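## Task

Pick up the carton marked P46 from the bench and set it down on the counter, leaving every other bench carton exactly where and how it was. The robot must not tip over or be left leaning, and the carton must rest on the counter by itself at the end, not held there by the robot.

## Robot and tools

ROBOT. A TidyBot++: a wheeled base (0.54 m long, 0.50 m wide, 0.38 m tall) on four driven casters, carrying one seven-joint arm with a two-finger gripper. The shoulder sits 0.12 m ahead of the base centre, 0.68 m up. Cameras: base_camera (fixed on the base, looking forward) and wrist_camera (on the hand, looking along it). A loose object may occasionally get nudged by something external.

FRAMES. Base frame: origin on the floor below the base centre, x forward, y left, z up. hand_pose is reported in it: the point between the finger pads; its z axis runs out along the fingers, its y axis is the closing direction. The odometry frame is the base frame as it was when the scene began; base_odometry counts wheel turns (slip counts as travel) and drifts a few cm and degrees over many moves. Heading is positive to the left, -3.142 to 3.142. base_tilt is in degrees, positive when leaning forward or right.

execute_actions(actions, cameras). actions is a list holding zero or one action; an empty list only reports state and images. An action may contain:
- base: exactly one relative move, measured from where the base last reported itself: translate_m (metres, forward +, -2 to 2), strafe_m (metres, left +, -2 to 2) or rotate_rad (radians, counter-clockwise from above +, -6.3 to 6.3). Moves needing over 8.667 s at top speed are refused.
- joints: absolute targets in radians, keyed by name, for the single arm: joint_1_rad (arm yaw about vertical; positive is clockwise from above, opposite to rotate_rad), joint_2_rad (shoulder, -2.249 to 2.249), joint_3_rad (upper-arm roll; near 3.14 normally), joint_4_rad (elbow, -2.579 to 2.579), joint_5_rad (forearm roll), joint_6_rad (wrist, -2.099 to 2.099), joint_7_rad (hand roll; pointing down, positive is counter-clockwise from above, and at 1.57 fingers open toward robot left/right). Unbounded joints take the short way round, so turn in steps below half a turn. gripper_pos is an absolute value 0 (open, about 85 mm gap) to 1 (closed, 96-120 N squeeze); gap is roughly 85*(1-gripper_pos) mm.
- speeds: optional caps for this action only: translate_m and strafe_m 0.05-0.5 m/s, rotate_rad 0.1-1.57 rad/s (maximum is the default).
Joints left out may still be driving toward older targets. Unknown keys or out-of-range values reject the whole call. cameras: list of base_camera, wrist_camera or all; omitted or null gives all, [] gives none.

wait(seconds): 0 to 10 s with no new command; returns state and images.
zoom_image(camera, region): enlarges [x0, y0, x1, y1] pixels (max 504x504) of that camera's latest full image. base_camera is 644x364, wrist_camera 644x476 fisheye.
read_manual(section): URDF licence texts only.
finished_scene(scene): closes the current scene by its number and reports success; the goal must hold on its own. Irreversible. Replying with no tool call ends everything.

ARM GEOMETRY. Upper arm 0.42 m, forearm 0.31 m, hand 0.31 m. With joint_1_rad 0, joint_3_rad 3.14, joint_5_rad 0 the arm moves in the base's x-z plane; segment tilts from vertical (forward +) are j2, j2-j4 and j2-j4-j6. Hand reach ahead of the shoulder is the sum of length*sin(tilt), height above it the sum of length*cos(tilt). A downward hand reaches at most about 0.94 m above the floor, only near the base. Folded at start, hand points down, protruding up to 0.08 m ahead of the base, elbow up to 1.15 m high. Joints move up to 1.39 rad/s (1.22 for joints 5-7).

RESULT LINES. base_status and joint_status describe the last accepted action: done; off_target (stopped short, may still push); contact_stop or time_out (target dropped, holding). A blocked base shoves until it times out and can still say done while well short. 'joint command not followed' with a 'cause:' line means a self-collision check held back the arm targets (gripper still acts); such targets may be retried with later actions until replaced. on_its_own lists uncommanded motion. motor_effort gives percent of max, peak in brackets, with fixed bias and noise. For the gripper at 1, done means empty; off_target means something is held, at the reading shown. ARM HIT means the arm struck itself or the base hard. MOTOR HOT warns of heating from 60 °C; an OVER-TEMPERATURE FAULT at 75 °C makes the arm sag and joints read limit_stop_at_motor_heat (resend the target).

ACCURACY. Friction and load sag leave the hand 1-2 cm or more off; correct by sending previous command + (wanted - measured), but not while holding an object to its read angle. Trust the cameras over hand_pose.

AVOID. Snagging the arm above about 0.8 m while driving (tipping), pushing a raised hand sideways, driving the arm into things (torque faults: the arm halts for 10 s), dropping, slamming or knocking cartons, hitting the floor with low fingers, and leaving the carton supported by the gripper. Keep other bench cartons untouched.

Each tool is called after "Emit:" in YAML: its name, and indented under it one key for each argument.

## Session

Emit:
execute_actions:
  actions: []

Scene clock: 0.00 s.
base_odometry: x=+0.000 y=+0.000 heading=+0.000 (m, m, rad; odometry frame)
base_tilt: forward=-0.4 right=-1.0 (deg)
base_status: not commanded
joint_positions: joint_1_rad=-0.014 joint_2_rad=-0.365 joint_3_rad=+3.137 joint_4_rad=-2.539 joint_5_rad=+0.027 joint_6_rad=-0.852 joint_7_rad=+1.514 gripper_pos=+0.000
joint_status: not commanded
motor_effort: joint_1_rad=+1 joint_2_rad=-1 joint_3_rad=+0 joint_4_rad=+13 joint_5_rad=+0 joint_6_rad=-1 joint_7_rad=+0 (%)
hand_pose: x=+0.2637 y=-0.0024 z=+0.5875 quat_wxyz=(+0.009, +0.998, -0.011, +0.058) (m; base frame)
pictures: base_camera, wrist_camera
Images, in order (width x height): base_camera 644x364, wrist_camera 644x476.

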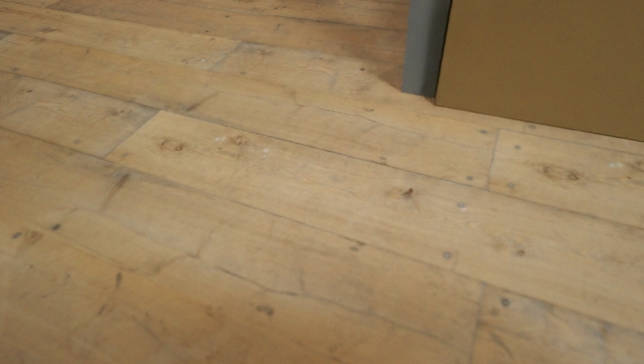

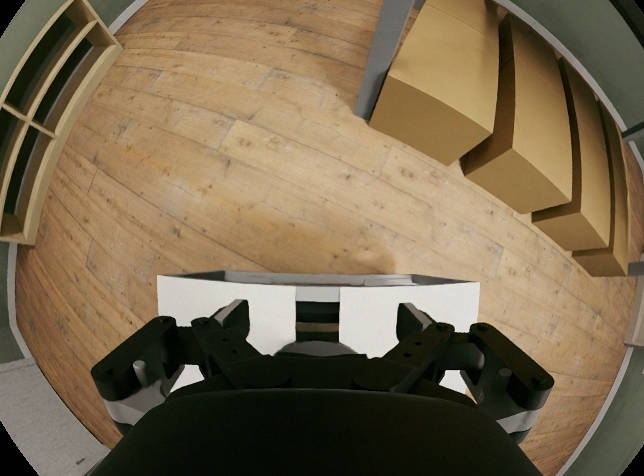

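Emit:
execute_actions:
  actions:
    - {"joints":{"joint_2_rad":-0.2,"joint_4_rad":-0.7,"joint_6_rad":-1.5,"joint_7_rad":1.588}}
  cameras: []

Emit:
execute_actions:
  actions:
    - {"joints":{"joint_1_rad":0.6}}
  cameras: ["wrist_camera"]

Scene clock: 7.30 s.
base_odometry: x=+0.000 y=+0.000 heading=+0.000 (m, m, rad; odometry frame)
base_tilt: forward=-0.3 right=-1.0 (deg)
base_status: not commanded
joint_positions: joint_1_rad=-0.014 joint_2_rad=-0.229 joint_3_rad=+3.137 joint_4_rad=-0.721 joint_5_rad=+0.027 joint_6_rad=-1.471 joint_7_rad=+1.543 gripper_pos=+0.000
joint_status: all done
motor_effort: joint_1_rad=-1(0) joint_2_rad=-5(11) joint_3_rad=+0(1) joint_4_rad=+15(23) joint_5_rad=+0(0) joint_6_rad=+9(10) joint_7_rad=+0(1) (%)
hand_pose: x=+0.4597 y=+0.0000 z=+1.2495 quat_wxyz=(+0.000, +0.831, -0.010, +0.556) (m; base frame)
pictures: none
No camera images: the call's "cameras" was empty. Leave "cameras" out to get every camera's image.

Scene clock: 9.17 s.
base_odometry: x=+0.000 y=+0.000 heading=+0.000 (m, m, rad; odometry frame)
base_tilt: forward=-0.4 right=-1.0 (deg)
base_status: not commanded
joint_positions: joint_1_rad=+0.576 joint_2_rad=-0.229 joint_3_rad=+3.137 joint_4_rad=-0.721 joint_5_rad=+0.027 joint_6_rad=-1.471 joint_7_rad=+1.543 gripper_pos=+0.000
joint_status: all done
motor_effort: joint_1_rad=-1(0) joint_2_rad=-5(5) joint_3_rad=+1(1) joint_4_rad=+15(15) joint_5_rad=+0(0) joint_6_rad=+9(9) joint_7_rad=+0(0) (%)
hand_pose: x=+0.4021 y=-0.1895 z=+1.2494 quat_wxyz=(+0.161, +0.793, -0.251, +0.532) (m; base frame)
pictures: wrist_camera
Images, in order (width x height): wrist_camera 644x476.

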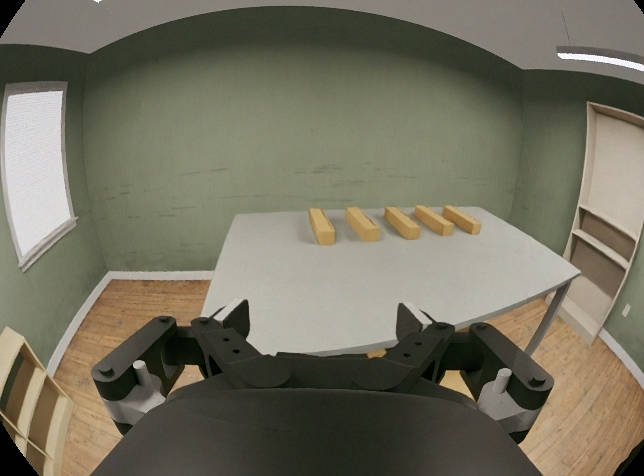

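Emit:
execute_actions:
  actions:
    - {"base":{"rotate_rad":1.18},"joints":{"joint_1_rad":2.9}}

Emit:
execute_actions:
  actions:
    - {"base":{"translate_m":0.72}}

Scene clock: 31.33 s.
base_odometry: x=+0.000 y=+0.000 heading=+1.179 (m, m, rad; odometry frame)
base_tilt: forward=-0.4 right=-1.0 (deg)
base_status: done
joint_positions: joint_1_rad=+2.876 joint_2_rad=-0.223 joint_3_rad=+3.137 joint_4_rad=-0.721 joint_5_rad=+0.027 joint_6_rad=-1.472 joint_7_rad=+1.543 gripper_pos=+0.000
joint_status: all done
motor_effort: joint_1_rad=+0(1) joint_2_rad=-5(7) joint_3_rad=+0(2) joint_4_rad=+14(15) joint_5_rad=+0(1) joint_6_rad=+9(9) joint_7_rad=+0(0) (%)
hand_pose: x=-0.2144 y=-0.0858 z=+1.2472 quat_wxyz=(+0.548, +0.095, -0.828, +0.070) (m; base frame)
pictures: base_camera, wrist_camera
Images, in order (width x height): base_camera 644x364, wrist_camera 644x476.

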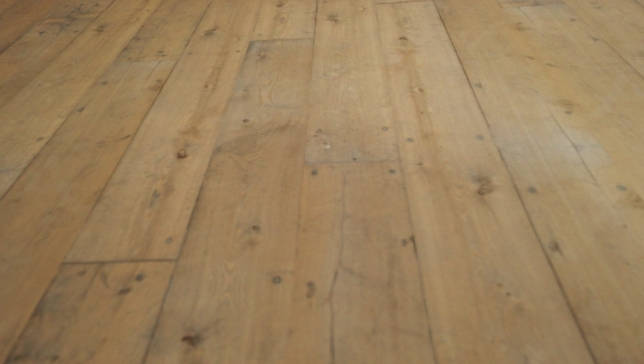

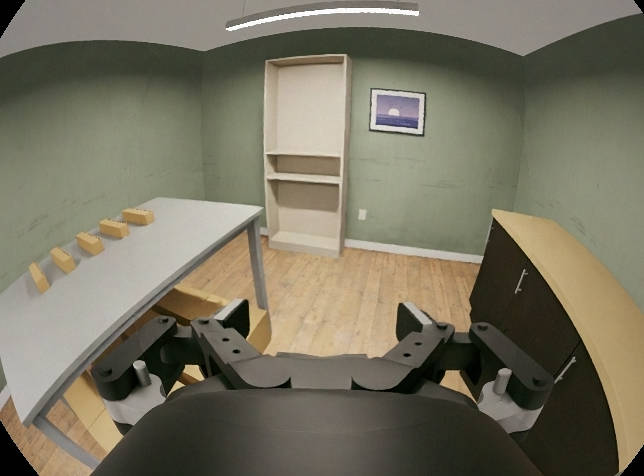

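Scene clock: 34.13 s.
base_odometry: x=+0.274 y=+0.666 heading=+1.180 (m, m, rad; odometry frame)
base_tilt: forward=-0.3 right=-1.1 (deg)
base_status: done
joint_positions: joint_1_rad=+2.876 joint_2_rad=-0.210 joint_3_rad=+3.137 joint_4_rad=-0.719 joint_5_rad=+0.027 joint_6_rad=-1.475 joint_7_rad=+1.543 gripper_pos=+0.000
joint_status: not commanded
motor_effort: joint_1_rad=+0(1) joint_2_rad=-5(10) joint_3_rad=+1(1) joint_4_rad=+14(16) joint_5_rad=+0(0) joint_6_rad=+9(9) joint_7_rad=-1(0) (%)
hand_pose: x=-0.2203 y=-0.0874 z=+1.2428 quat_wxyz=(+0.543, +0.096, -0.832, +0.069) (m; base frame)
pictures: base_camera, wrist_camera
Images, in order (width x height): base_camera 644x364, wrist_camera 644x476.

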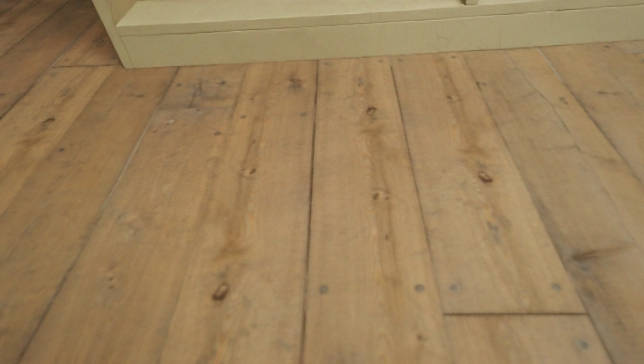

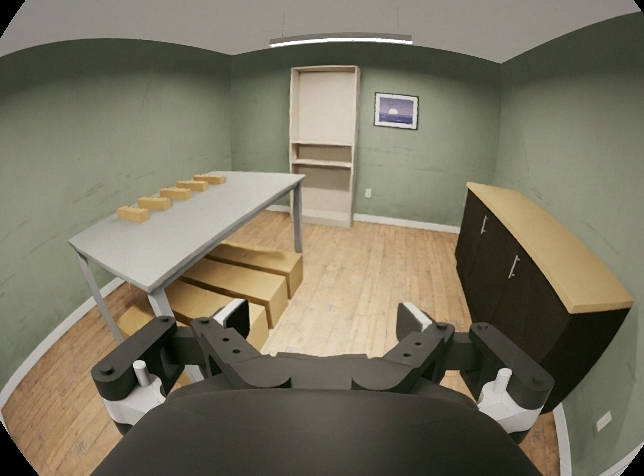

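Emit:
execute_actions:
  actions:
    - {"base":{"strafe_m":-1.6},"joints":{"joint_1_rad":3.3}}

Scene clock: 42.07 s.
base_odometry: x=+1.754 y=+0.058 heading=+1.180 (m, m, rad; odometry frame)
base_tilt: forward=-0.4 right=-1.1 (deg)
base_status: done
joint_positions: joint_1_rad=+3.276 joint_2_rad=-0.210 joint_3_rad=+3.137 joint_4_rad=-0.719 joint_5_rad=+0.027 joint_6_rad=-1.475 joint_7_rad=+1.543 gripper_pos=+0.000
joint_status: all done
motor_effort: joint_1_rad=+0(1) joint_2_rad=-6(7) joint_3_rad=+1(2) joint_4_rad=+15(15) joint_5_rad=+0(1) joint_6_rad=+8(9) joint_7_rad=+1(0) (%)
hand_pose: x=-0.2276 y=+0.0516 z=+1.2428 quat_wxyz=(+0.545, -0.071, -0.834, -0.040) (m; base frame)
pictures: base_camera, wrist_camera
Images, in order (width x height): base_camera 644x364, wrist_camera 644x476.

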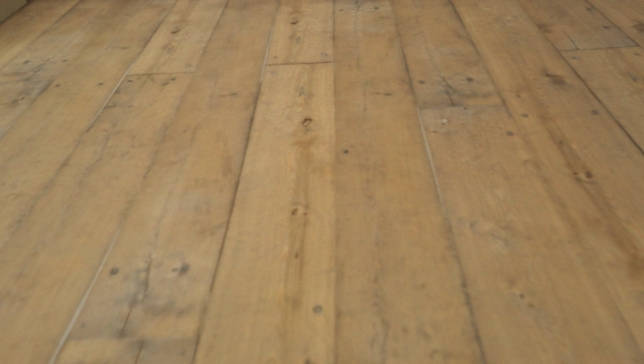

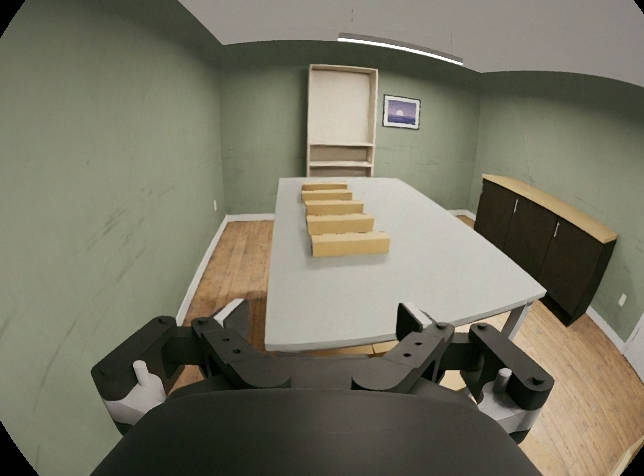

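Emit:
execute_actions:
  actions:
    - {"base":{"strafe_m":-0.47},"joints":{"joint_1_rad":3.9}}

Scene clock: 51.83 s.
base_odometry: x=+2.189 y=-0.121 heading=+1.181 (m, m, rad; odometry frame)
base_tilt: forward=-0.3 right=-1.0 (deg)
base_status: done
joint_positions: joint_1_rad=+3.875 joint_2_rad=-0.210 joint_3_rad=+3.137 joint_4_rad=-0.719 joint_5_rad=+0.027 joint_6_rad=-1.475 joint_7_rad=+1.543 gripper_pos=+0.000
joint_status: all done
motor_effort: joint_1_rad=-1(0) joint_2_rad=-6(9) joint_3_rad=+1(2) joint_4_rad=+15(16) joint_5_rad=+0(1) joint_6_rad=+9(9) joint_7_rad=+1(1) (%)
hand_pose: x=-0.1380 y=+0.2381 z=+1.2429 quat_wxyz=(+0.509, -0.315, -0.776, -0.200) (m; base frame)
pictures: base_camera, wrist_camera
Images, in order (width x height): base_camera 644x364, wrist_camera 644x476.

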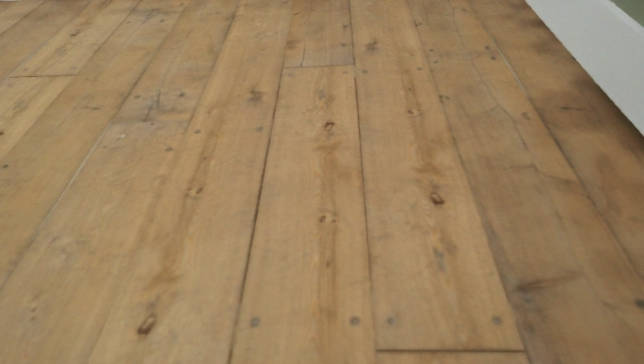

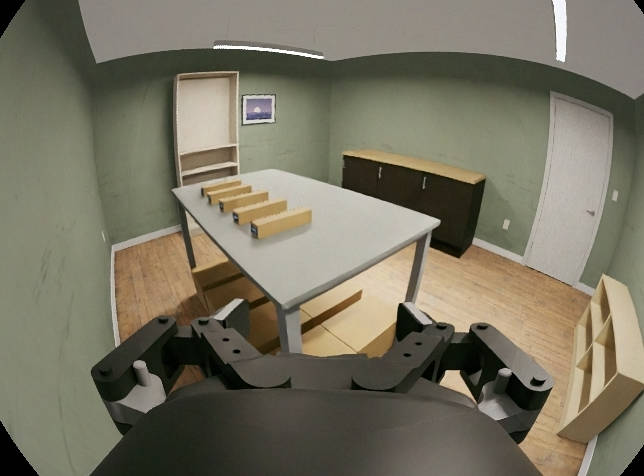

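Emit:
execute_actions:
  actions:
    - {"base":{"translate_m":-1.15},"joints":{"joint_1_rad":-1.75,"joint_2_rad":-0.1},"speeds":{"translate_m":0.4}}

Emit:
zoom_image:
  camera: "wrist_camera"
  region: [100,180,600,380]

Scene clock: 59.77 s.
base_odometry: x=+1.752 y=-1.185 heading=+1.181 (m, m, rad; odometry frame)
base_tilt: forward=-0.4 right=-1.0 (deg)
base_status: done
joint_positions: joint_1_rad=+4.510 joint_2_rad=-0.123 joint_3_rad=+3.137 joint_4_rad=-0.718 joint_5_rad=+0.027 joint_6_rad=-1.476 joint_7_rad=+1.543 gripper_pos=+0.000
joint_status: all done
motor_effort: joint_1_rad=+0(1) joint_2_rad=-11(11) joint_3_rad=+0(2) joint_4_rad=+16(16) joint_5_rad=+1(1) joint_6_rad=+8(9) joint_7_rad=+1(0) (%)
hand_pose: x=+0.0436 y=+0.3907 z=+1.2103 quat_wxyz=(+0.393, -0.555, -0.657, -0.326) (m; base frame)
pictures: base_camera, wrist_camera
Images, in order (width x height): base_camera 644x364, wrist_camera 644x476.

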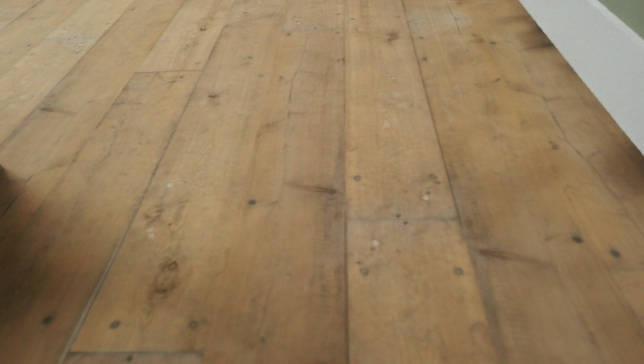

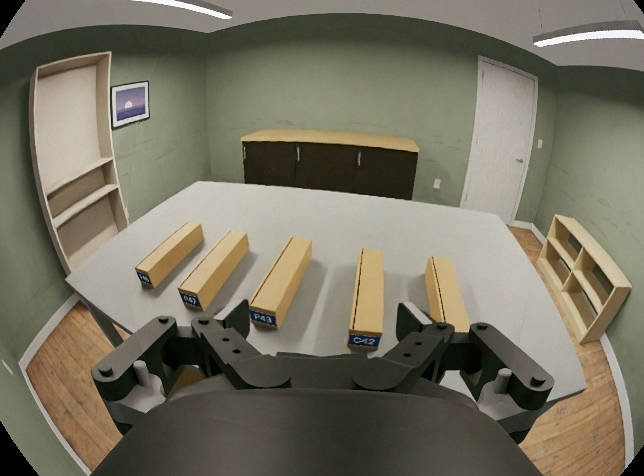

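Region (100, 180, 600, 380) of wrist_camera's 644x476 image, scaled by 1.008; it fills the top 202 rows of this view, and the rest is white.

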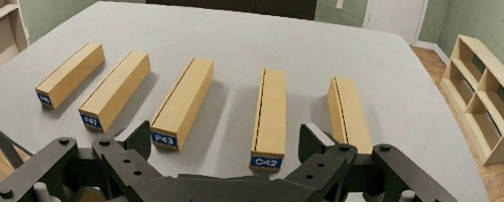

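Emit:
zoom_image:
  camera: "wrist_camera"
  region: [125,255,285,335]

Region (125, 255, 285, 335) of wrist_camera's 644x476 image, scaled by 3.150.

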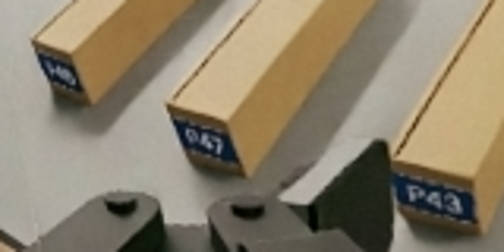

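Emit:
execute_actions:
  actions:
    - {"joints":{"joint_1_rad":-1.3}}
  cameras: ["wrist_camera"]

Scene clock: 70.10 s.
base_odometry: x=+1.752 y=-1.185 heading=+1.181 (m, m, rad; odometry frame)
base_tilt: forward=-0.4 right=-1.1 (deg)
base_status: not commanded
joint_positions: joint_1_rad=+4.960 joint_2_rad=-0.123 joint_3_rad=+3.137 joint_4_rad=-0.718 joint_5_rad=+0.027 joint_6_rad=-1.476 joint_7_rad=+1.543 gripper_pos=+0.000
joint_status: all done
motor_effort: joint_1_rad=+0(1) joint_2_rad=-10(11) joint_3_rad=+0(1) joint_4_rad=+16(16) joint_5_rad=+0(0) joint_6_rad=+8(8) joint_7_rad=+1(0) (%)
hand_pose: x=+0.2210 y=+0.3846 z=+1.2103 quat_wxyz=(+0.310, -0.688, -0.516, -0.405) (m; base frame)
pictures: wrist_camera
Images, in order (width x height): wrist_camera 644x476.

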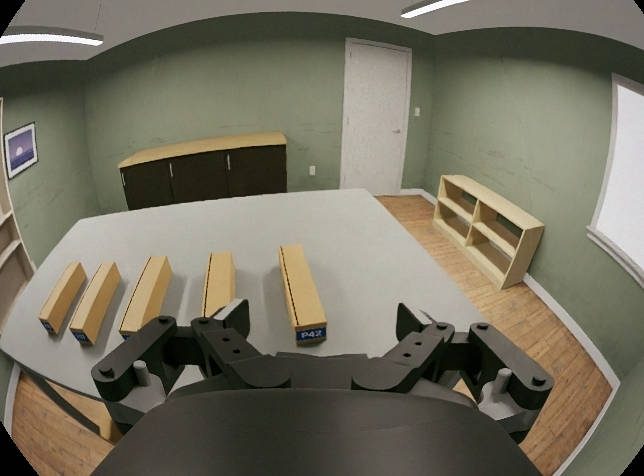

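Emit:
execute_actions:
  actions:
    - {"base":{"translate_m":-0.585},"joints":{"joint_1_rad":-1.59,"joint_2_rad":-0.3,"joint_6_rad":0.1},"speeds":{"translate_m":0.4}}
  cameras: ["base_camera"]

Emit:
execute_actions:
  actions:
    - {"joints":{"joint_2_rad":-0.25,"joint_4_rad":-2.2,"joint_6_rad":0.38,"joint_5_rad":0.0,"joint_7_rad":1.6}}

Scene clock: 80.10 s.
base_odometry: x=+1.530 y=-1.726 heading=+1.181 (m, m, rad; odometry frame)
base_tilt: forward=-0.3 right=-1.0 (deg)
base_status: done
joint_positions: joint_1_rad=+4.716 joint_2_rad=-0.297 joint_3_rad=+3.137 joint_4_rad=-0.711 joint_5_rad=+0.027 joint_6_rad=+0.093 joint_7_rad=+1.543 gripper_pos=+0.000
joint_status: all done
motor_effort: joint_1_rad=+0(0) joint_2_rad=+3(14) joint_3_rad=+1(2) joint_4_rad=+9(17) joint_5_rad=+0(1) joint_6_rad=+3(10) joint_7_rad=+1(0) (%)
hand_pose: x=+0.1153 y=+0.1017 z=+1.6673 quat_wxyz=(+0.699, -0.112, -0.114, -0.698) (m; base frame)
pictures: base_camera
Images, in order (width x height): base_camera 644x364.

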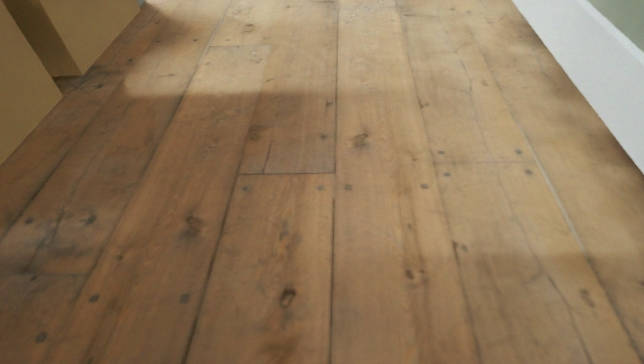

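Scene clock: 82.83 s.
base_odometry: x=+1.530 y=-1.726 heading=+1.181 (m, m, rad; odometry frame)
base_tilt: forward=-0.4 right=-1.0 (deg)
base_status: not commanded
joint_positions: joint_1_rad=+4.716 joint_2_rad=-0.272 joint_3_rad=+3.137 joint_4_rad=-2.180 joint_5_rad=+0.026 joint_6_rad=+0.351 joint_7_rad=+1.555 gripper_pos=+0.000
joint_status: all done
motor_effort: joint_1_rad=+0(0) joint_2_rad=-12(16) joint_3_rad=+1(1) joint_4_rad=+24(26) joint_5_rad=+0(1) joint_6_rad=+10(10) joint_7_rad=+1(1) (%)
hand_pose: x=+0.1141 y=+0.4949 z=+0.9873 quat_wxyz=(+0.503, -0.492, -0.501, -0.504) (m; base frame)
pictures: base_camera, wrist_camera
Images, in order (width x height): base_camera 644x364, wrist_camera 644x476.

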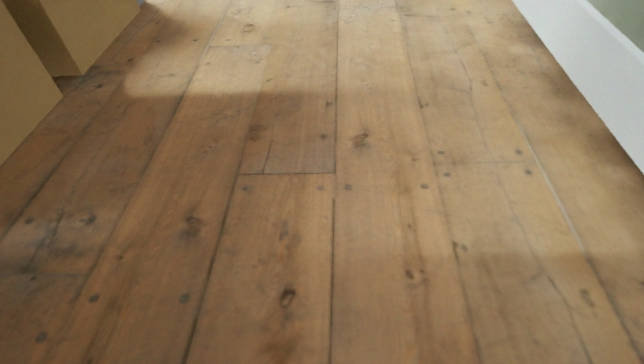

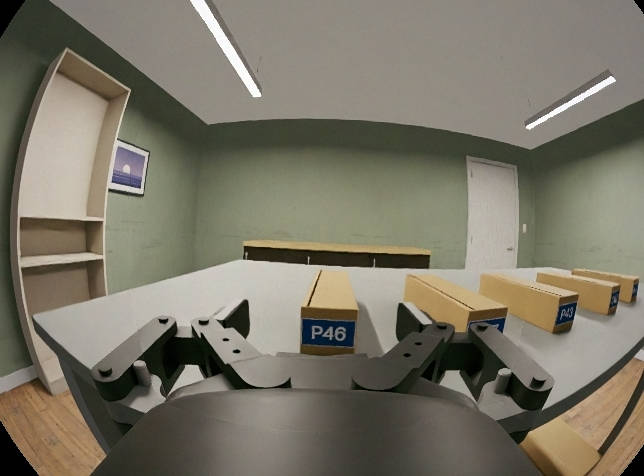

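Emit:
execute_actions:
  actions:
    - {"base":{"strafe_m":-0.04},"joints":{"joint_2_rad":0.03,"joint_4_rad":-1.665,"joint_6_rad":-0.316,"joint_7_rad":1.63}}

Scene clock: 89.33 s.
base_odometry: x=+1.567 y=-1.742 heading=+1.181 (m, m, rad; odometry frame)
base_tilt: forward=-0.4 right=-1.1 (deg)
base_status: done
joint_positions: joint_1_rad=+4.716 joint_2_rad=+0.007 joint_3_rad=+3.137 joint_4_rad=-1.690 joint_5_rad=+0.025 joint_6_rad=-0.290 joint_7_rad=+1.585 gripper_pos=+0.000
joint_status: all done
motor_effort: joint_1_rad=+0(0) joint_2_rad=-23(25) joint_3_rad=+0(1) joint_4_rad=+24(25) joint_5_rad=+0(0) joint_6_rad=+9(10) joint_7_rad=+1(1) (%)
hand_pose: x=+0.1192 y=+0.5996 z=+0.9374 quat_wxyz=(+0.377, -0.582, -0.603, -0.395) (m; base frame)
pictures: base_camera, wrist_camera
Images, in order (width x height): base_camera 644x364, wrist_camera 644x476.

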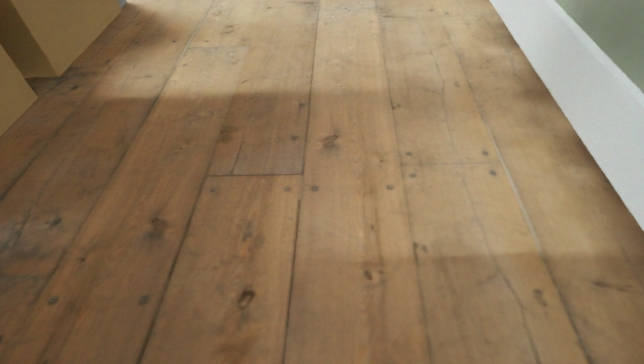

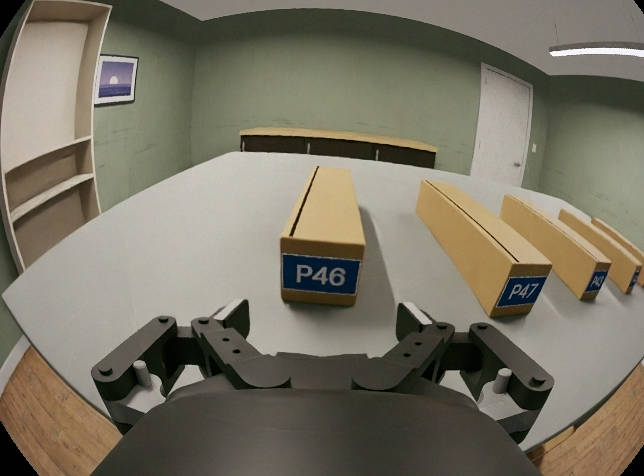

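Emit:
execute_actions:
  actions:
    - {"joints":{"joint_2_rad":0.27,"joint_4_rad":-1.41}}
  cameras: ["wrist_camera"]

Scene clock: 99.83 s.
base_odometry: x=+1.567 y=-1.742 heading=+1.181 (m, m, rad; odometry frame)
base_tilt: forward=-0.4 right=-1.0 (deg)
base_status: not commanded
joint_positions: joint_1_rad=+4.716 joint_2_rad=+0.257 joint_3_rad=+3.137 joint_4_rad=-1.436 joint_5_rad=+0.025 joint_6_rad=-0.290 joint_7_rad=+1.585 gripper_pos=+0.000
joint_status: all done
motor_effort: joint_1_rad=+0(0) joint_2_rad=-34(36) joint_3_rad=+0(0) joint_4_rad=+24(25) joint_5_rad=+0(0) joint_6_rad=+9(9) joint_7_rad=+1(1) (%)
hand_pose: x=+0.1195 y=+0.7042 z=+0.9262 quat_wxyz=(+0.378, -0.581, -0.602, -0.396) (m; base frame)
pictures: wrist_camera
Images, in order (width x height): wrist_camera 644x476.

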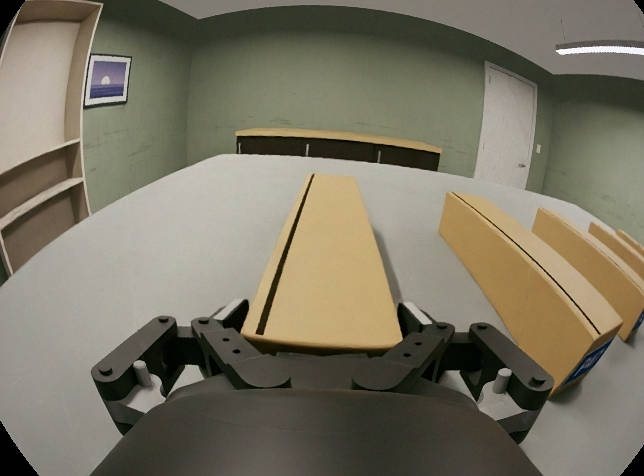

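Emit:
execute_actions:
  actions:
    - {"joints":{"gripper_pos":1.0}}
  cameras: []

Emit:
execute_actions:
  actions:
    - {"joints":{"joint_2_rad":0.17}}
  cameras: []

Emit:
execute_actions:
  actions:
    - {"joints":{"joint_2_rad":-0.3,"joint_4_rad":-1.6,"joint_6_rad":-0.68}}
  cameras: ["wrist_camera"]

Scene clock: 107.20 s.
base_odometry: x=+1.567 y=-1.742 heading=+1.181 (m, m, rad; odometry frame)
base_tilt: forward=-0.4 right=-1.1 (deg)
base_status: not commanded
joint_positions: joint_1_rad=+4.716 joint_2_rad=+0.257 joint_3_rad=+3.137 joint_4_rad=-1.434 joint_5_rad=+0.025 joint_6_rad=-0.290 joint_7_rad=+1.585 gripper_pos=+0.347
joint_status: gripper_pos off_target (ended at +0.347, target +1.000)
motor_effort: joint_1_rad=+0(1) joint_2_rad=-34(35) joint_3_rad=+0(0) joint_4_rad=+24(25) joint_5_rad=+0(0) joint_6_rad=+9(9) joint_7_rad=+0(0) (%)
hand_pose: x=+0.1194 y=+0.7044 z=+0.9270 quat_wxyz=(+0.379, -0.581, -0.601, -0.397) (m; base frame)
pictures: none
No camera images: the call's "cameras" was empty. Leave "cameras" out to get every camera's image.

Scene clock: 108.23 s.
base_odometry: x=+1.567 y=-1.742 heading=+1.181 (m, m, rad; odometry frame)
base_tilt: forward=-0.4 right=-1.1 (deg)
base_status: not commanded
joint_positions: joint_1_rad=+4.716 joint_2_rad=+0.187 joint_3_rad=+3.137 joint_4_rad=-1.431 joint_5_rad=+0.025 joint_6_rad=-0.293 joint_7_rad=+1.585 gripper_pos=+0.347
joint_status: all done
motor_effort: joint_1_rad=+0(0) joint_2_rad=-31(36) joint_3_rad=+0(0) joint_4_rad=+24(25) joint_5_rad=+0(0) joint_6_rad=+9(10) joint_7_rad=+0(1) (%)
hand_pose: x=+0.1194 y=+0.6857 z=+0.9766 quat_wxyz=(+0.399, -0.567, -0.587, -0.418) (m; base frame)
pictures: none
No camera images: the call's "cameras" was empty. Leave "cameras" out to get every camera's image.

Scene clock: 109.97 s.
base_odometry: x=+1.567 y=-1.742 heading=+1.181 (m, m, rad; odometry frame)
base_tilt: forward=-0.3 right=-1.1 (deg)
base_status: not commanded
joint_positions: joint_1_rad=+4.716 joint_2_rad=-0.288 joint_3_rad=+3.137 joint_4_rad=-1.577 joint_5_rad=+0.025 joint_6_rad=-0.657 joint_7_rad=+1.585 gripper_pos=+0.347
joint_status: all done
motor_effort: joint_1_rad=+0(0) joint_2_rad=-12(33) joint_3_rad=+1(0) joint_4_rad=+24(25) joint_5_rad=+0(0) joint_6_rad=+9(9) joint_7_rad=+0(1) (%)
hand_pose: x=+0.1214 y=+0.4721 z=+1.0587 quat_wxyz=(+0.386, -0.577, -0.592, -0.409) (m; base frame)
pictures: wrist_camera
Images, in order (width x height): wrist_camera 644x476.

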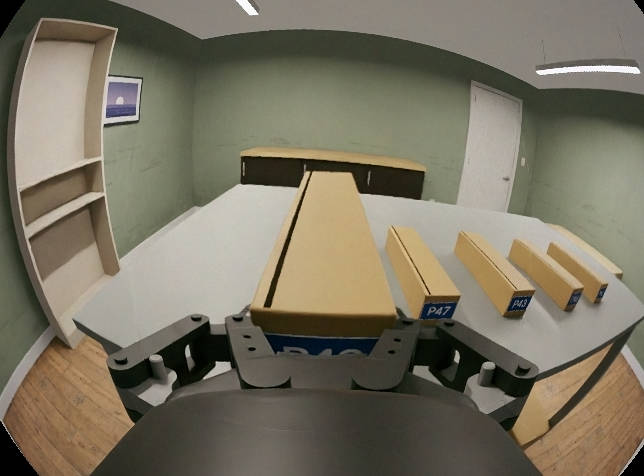

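Emit:
execute_actions:
  actions:
    - {"base":{"translate_m":1.72}}

Scene clock: 117.27 s.
base_odometry: x=+2.221 y=-0.151 heading=+1.181 (m, m, rad; odometry frame)
base_tilt: forward=-0.4 right=-1.1 (deg)
base_status: done
joint_positions: joint_1_rad=+4.714 joint_2_rad=-0.288 joint_3_rad=+3.137 joint_4_rad=-1.578 joint_5_rad=+0.023 joint_6_rad=-0.657 joint_7_rad=+1.586 gripper_pos=+0.347
joint_status: not commanded
motor_effort: joint_1_rad=+0(1) joint_2_rad=-12(13) joint_3_rad=+1(2) joint_4_rad=+24(24) joint_5_rad=+0(0) joint_6_rad=+9(9) joint_7_rad=+1(1) (%)
hand_pose: x=+0.1200 y=+0.4720 z=+1.0577 quat_wxyz=(+0.387, -0.577, -0.593, -0.408) (m; base frame)
pictures: base_camera, wrist_camera
Images, in order (width x height): base_camera 644x364, wrist_camera 644x476.

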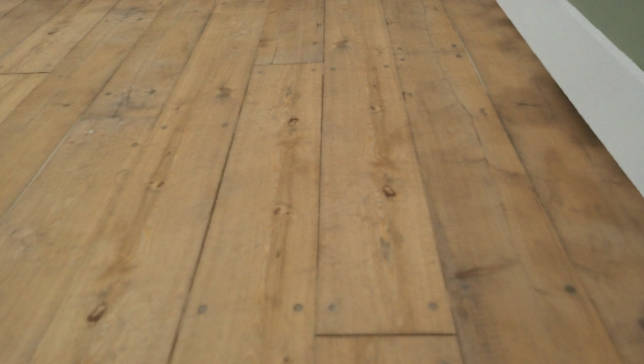

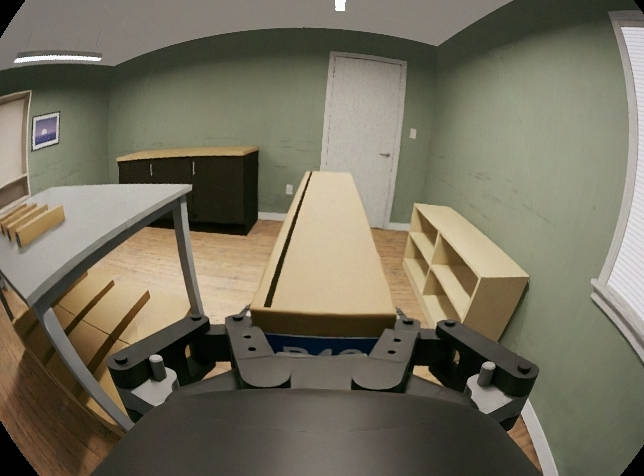

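Emit:
execute_actions:
  actions:
    - {"base":{"strafe_m":2.0}}

Scene clock: 125.20 s.
base_odometry: x=+0.371 y=+0.611 heading=+1.181 (m, m, rad; odometry frame)
base_tilt: forward=-0.4 right=-1.1 (deg)
base_status: done
joint_positions: joint_1_rad=+4.714 joint_2_rad=-0.289 joint_3_rad=+3.137 joint_4_rad=-1.581 joint_5_rad=+0.023 joint_6_rad=-0.660 joint_7_rad=+1.586 gripper_pos=+0.347
joint_status: not commanded
motor_effort: joint_1_rad=+0(0) joint_2_rad=-13(16) joint_3_rad=+0(1) joint_4_rad=+24(25) joint_5_rad=+0(0) joint_6_rad=+9(10) joint_7_rad=+0(1) (%)
hand_pose: x=+0.1200 y=+0.4712 z=+1.0559 quat_wxyz=(+0.386, -0.578, -0.593, -0.407) (m; base frame)
pictures: base_camera, wrist_camera
Images, in order (width x height): base_camera 644x364, wrist_camera 644x476.

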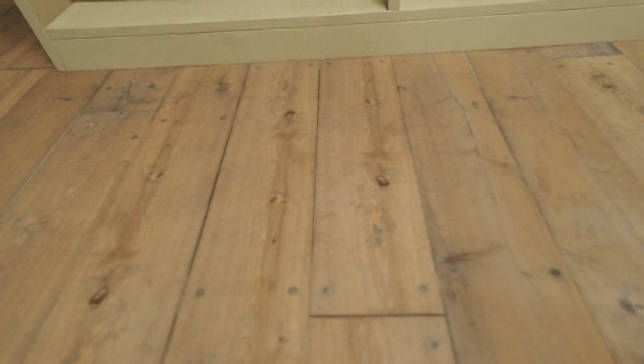

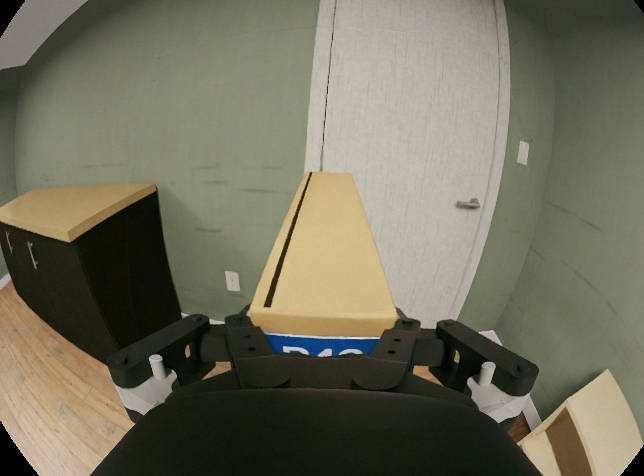

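Emit:
execute_actions:
  actions:
    - {"base":{"strafe_m":0.15}}
  cameras: []

Emit:
execute_actions:
  actions:
    - {"base":{"translate_m":-1.3}}

Scene clock: 132.20 s.
base_odometry: x=+0.232 y=+0.668 heading=+1.181 (m, m, rad; odometry frame)
base_tilt: forward=-0.3 right=-1.1 (deg)
base_status: done
joint_positions: joint_1_rad=+4.714 joint_2_rad=-0.289 joint_3_rad=+3.137 joint_4_rad=-1.582 joint_5_rad=+0.023 joint_6_rad=-0.660 joint_7_rad=+1.586 gripper_pos=+0.347
joint_status: not commanded
motor_effort: joint_1_rad=+0(1) joint_2_rad=-13(18) joint_3_rad=+1(1) joint_4_rad=+24(25) joint_5_rad=+0(0) joint_6_rad=+9(10) joint_7_rad=+1(1) (%)
hand_pose: x=+0.1200 y=+0.4710 z=+1.0555 quat_wxyz=(+0.386, -0.578, -0.594, -0.406) (m; base frame)
pictures: none
No camera images: the call's "cameras" was empty. Leave "cameras" out to get every camera's image.

Scene clock: 136.17 s.
base_odometry: x=-0.263 y=-0.534 heading=+1.180 (m, m, rad; odometry frame)
base_tilt: forward=-0.4 right=-1.0 (deg)
base_status: done
joint_positions: joint_1_rad=+4.713 joint_2_rad=-0.289 joint_3_rad=+3.137 joint_4_rad=-1.582 joint_5_rad=+0.022 joint_6_rad=-0.660 joint_7_rad=+1.586 gripper_pos=+0.347
joint_status: not commanded
motor_effort: joint_1_rad=-1(1) joint_2_rad=-12(13) joint_3_rad=+0(3) joint_4_rad=+24(24) joint_5_rad=+0(0) joint_6_rad=+9(9) joint_7_rad=+0(1) (%)
hand_pose: x=+0.1195 y=+0.4710 z=+1.0553 quat_wxyz=(+0.386, -0.578, -0.594, -0.406) (m; base frame)
pictures: base_camera, wrist_camera
Images, in order (width x height): base_camera 644x364, wrist_camera 644x476.

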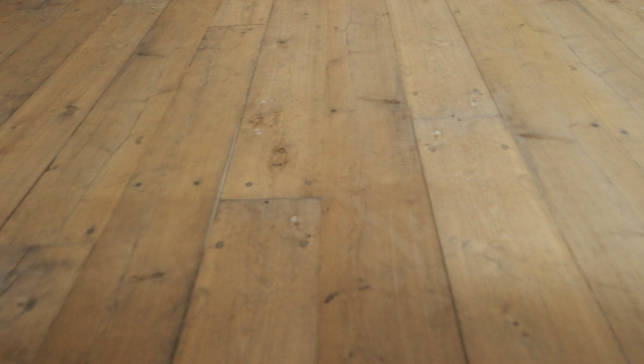

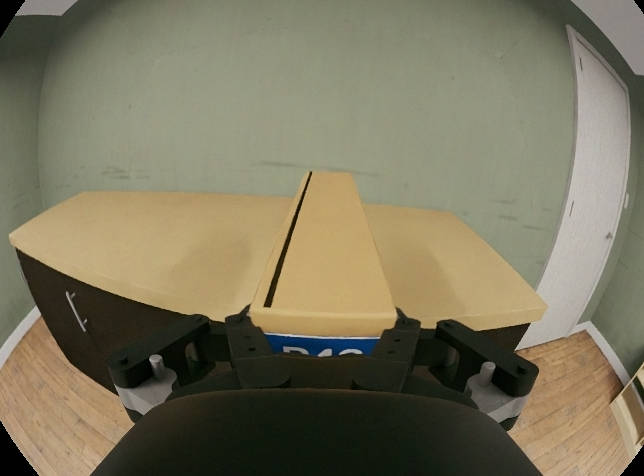

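Emit:
execute_actions:
  actions:
    - {"base":{"strafe_m":0.1},"joints":{"joint_2_rad":0.12,"joint_4_rad":-1.43,"joint_6_rad":-0.39}}

Scene clock: 142.57 s.
base_odometry: x=-0.356 y=-0.496 heading=+1.181 (m, m, rad; odometry frame)
base_tilt: forward=-0.3 right=-1.0 (deg)
base_status: done
joint_positions: joint_1_rad=+4.713 joint_2_rad=+0.115 joint_3_rad=+3.137 joint_4_rad=-1.458 joint_5_rad=+0.022 joint_6_rad=-0.421 joint_7_rad=+1.586 gripper_pos=+0.347
joint_status: all done
motor_effort: joint_1_rad=-1(1) joint_2_rad=-29(32) joint_3_rad=+0(1) joint_4_rad=+25(26) joint_5_rad=+0(0) joint_6_rad=+9(10) joint_7_rad=+0(1) (%)
hand_pose: x=+0.1180 y=+0.6465 z=+0.9712 quat_wxyz=(+0.375, -0.584, -0.603, -0.392) (m; base frame)
pictures: base_camera, wrist_camera
Images, in order (width x height): base_camera 644x364, wrist_camera 644x476.

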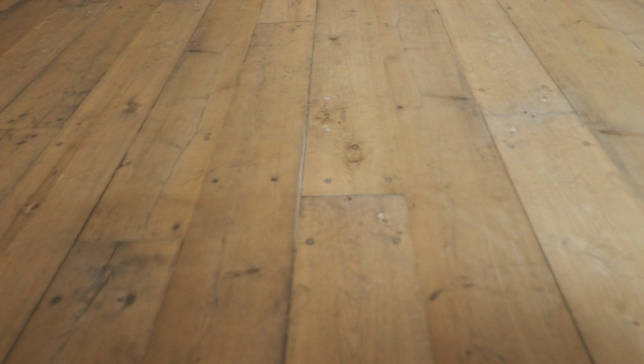

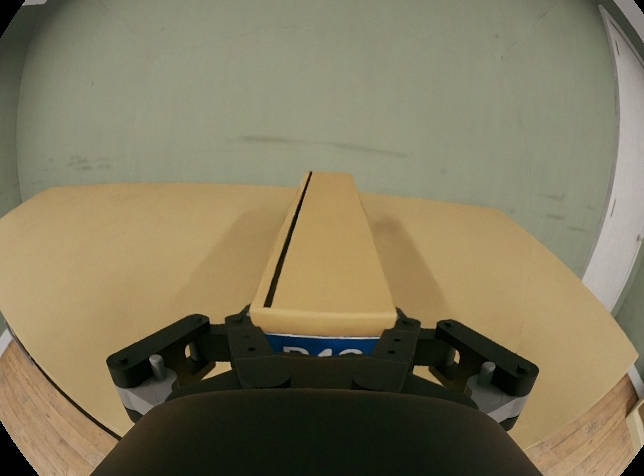

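Matches the scene 1 state. Lower in steps.

Emit:
execute_actions:
  actions:
    - {"joints":{"joint_2_rad":0.23,"joint_6_rad":-0.29}}
  cameras: ["wrist_camera"]

Emit:
execute_actions:
  actions:
    - {"joints":{"joint_2_rad":0.275,"joint_6_rad":-0.27}}
  cameras: ["wrist_camera"]

Scene clock: 149.03 s.
base_odometry: x=-0.356 y=-0.496 heading=+1.181 (m, m, rad; odometry frame)
base_tilt: forward=-0.3 right=-1.1 (deg)
base_status: not commanded
joint_positions: joint_1_rad=+4.713 joint_2_rad=+0.222 joint_3_rad=+3.137 joint_4_rad=-1.453 joint_5_rad=+0.022 joint_6_rad=-0.320 joint_7_rad=+1.586 gripper_pos=+0.347
joint_status: all done
motor_effort: joint_1_rad=+0(2) joint_2_rad=-33(36) joint_3_rad=+0(0) joint_4_rad=+24(26) joint_5_rad=+0(0) joint_6_rad=+9(9) joint_7_rad=+0(0) (%)
hand_pose: x=+0.1174 y=+0.6888 z=+0.9312 quat_wxyz=(+0.375, -0.584, -0.604, -0.391) (m; base frame)
pictures: wrist_camera
Images, in order (width x height): wrist_camera 644x476.

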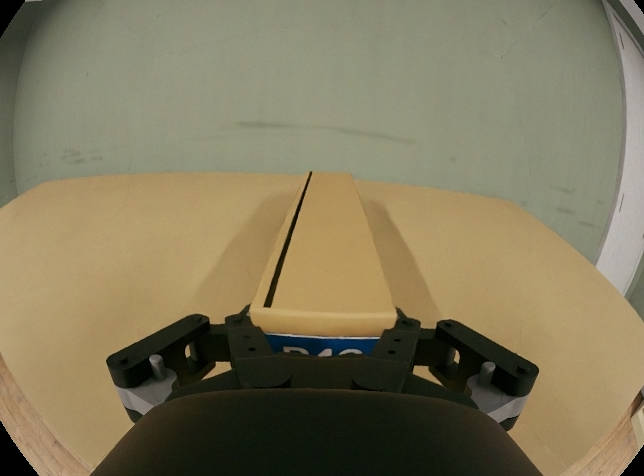

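Scene clock: 149.80 s.
base_odometry: x=-0.356 y=-0.496 heading=+1.181 (m, m, rad; odometry frame)
base_tilt: forward=-0.3 right=-1.1 (deg)
base_status: not commanded
joint_positions: joint_1_rad=+4.713 joint_2_rad=+0.246 joint_3_rad=+3.137 joint_4_rad=-1.451 joint_5_rad=+0.022 joint_6_rad=-0.290 joint_7_rad=+1.586 gripper_pos=+0.347
joint_status: all done
motor_effort: joint_1_rad=+0(0) joint_2_rad=-32(34) joint_3_rad=+0(0) joint_4_rad=+23(24) joint_5_rad=+0(0) joint_6_rad=+8(8) joint_7_rad=+0(0) (%)
hand_pose: x=+0.1172 y=+0.6992 z=+0.9244 quat_wxyz=(+0.378, -0.582, -0.603, -0.393) (m; base frame)
pictures: wrist_camera
Images, in order (width x height): wrist_camera 644x476.

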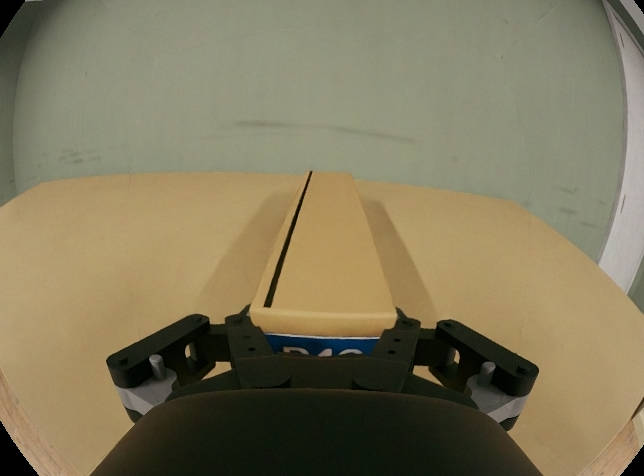

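Emit:
execute_actions:
  actions:
    - {"joints":{"gripper_pos":0.0}}
  cameras: ["wrist_camera"]

Emit:
execute_actions:
  actions:
    - {"base":{"strafe_m":-0.12},"joints":{"joint_2_rad":0.24}}
  cameras: ["wrist_camera"]

Emit:
execute_actions:
  actions:
    - {"joints":{"joint_2_rad":0.0,"joint_6_rad":-0.5}}
  cameras: ["wrist_camera"]

Scene clock: 154.77 s.
base_odometry: x=-0.356 y=-0.496 heading=+1.181 (m, m, rad; odometry frame)
base_tilt: forward=-0.3 right=-1.1 (deg)
base_status: not commanded
joint_positions: joint_1_rad=+4.713 joint_2_rad=+0.247 joint_3_rad=+3.137 joint_4_rad=-1.451 joint_5_rad=+0.022 joint_6_rad=-0.290 joint_7_rad=+1.586 gripper_pos=+0.000
joint_status: all done
motor_effort: joint_1_rad=+0(1) joint_2_rad=-33(33) joint_3_rad=+0(0) joint_4_rad=+24(24) joint_5_rad=+0(0) joint_6_rad=+9(9) joint_7_rad=+1(1) (%)
hand_pose: x=+0.1172 y=+0.6993 z=+0.9241 quat_wxyz=(+0.378, -0.582, -0.603, -0.393) (m; base frame)
pictures: wrist_camera
Images, in order (width x height): wrist_camera 644x476.

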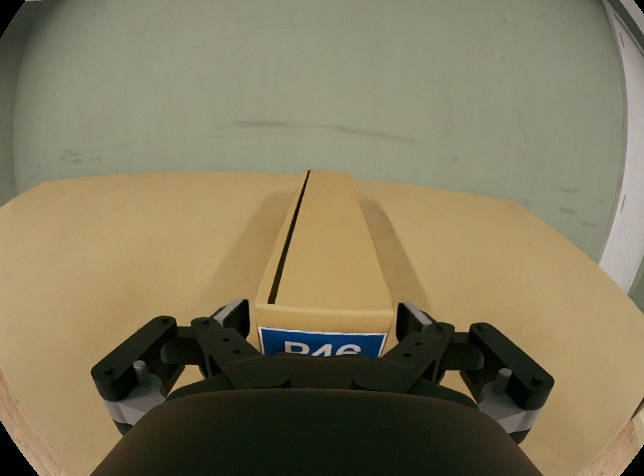

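Scene clock: 156.10 s.
base_odometry: x=-0.245 y=-0.542 heading=+1.180 (m, m, rad; odometry frame)
base_tilt: forward=-0.3 right=-1.1 (deg)
base_status: done
joint_positions: joint_1_rad=+4.712 joint_2_rad=+0.243 joint_3_rad=+3.137 joint_4_rad=-1.450 joint_5_rad=+0.022 joint_6_rad=-0.290 joint_7_rad=+1.586 gripper_pos=+0.000
joint_status: all done
motor_effort: joint_1_rad=-1(3) joint_2_rad=-32(38) joint_3_rad=+0(2) joint_4_rad=+23(25) joint_5_rad=+0(0) joint_6_rad=+9(9) joint_7_rad=+0(1) (%)
hand_pose: x=+0.1166 y=+0.6984 z=+0.9268 quat_wxyz=(+0.379, -0.581, -0.602, -0.394) (m; base frame)
pictures: wrist_camera
Images, in order (width x height): wrist_camera 644x476.

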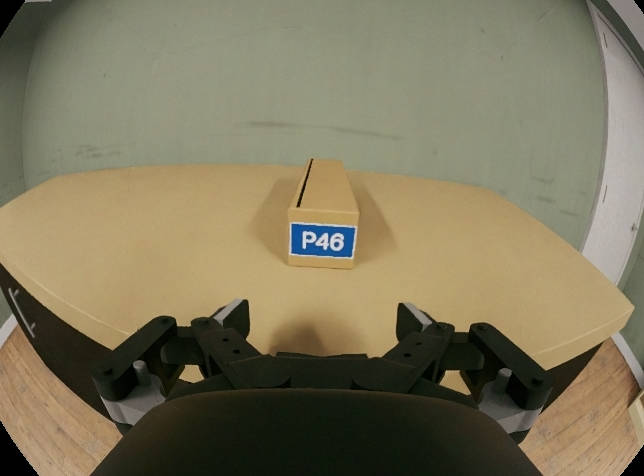

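Scene clock: 157.37 s.
base_odometry: x=-0.245 y=-0.542 heading=+1.180 (m, m, rad; odometry frame)
base_tilt: forward=-0.4 right=-1.0 (deg)
base_status: not commanded
joint_positions: joint_1_rad=+4.712 joint_2_rad=+0.002 joint_3_rad=+3.137 joint_4_rad=-1.446 joint_5_rad=+0.022 joint_6_rad=-0.471 joint_7_rad=+1.586 gripper_pos=+0.000
joint_status: all done
motor_effort: joint_1_rad=+0(0) joint_2_rad=-22(36) joint_3_rad=+0(0) joint_4_rad=+24(25) joint_5_rad=+0(0) joint_6_rad=+9(9) joint_7_rad=+0(0) (%)
hand_pose: x=+0.1178 y=+0.6052 z=+1.0349 quat_wxyz=(+0.397, -0.570, -0.588, -0.415) (m; base frame)
pictures: wrist_camera
Images, in order (width x height): wrist_camera 644x476.

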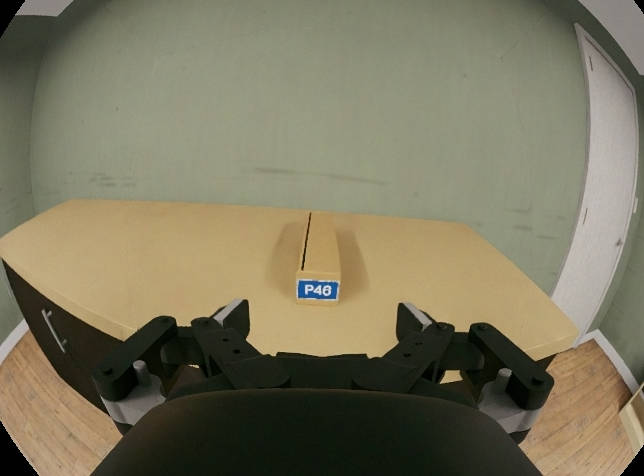

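Emit:
finished_scene:
  scene: 2

The scene is finished: the task was done.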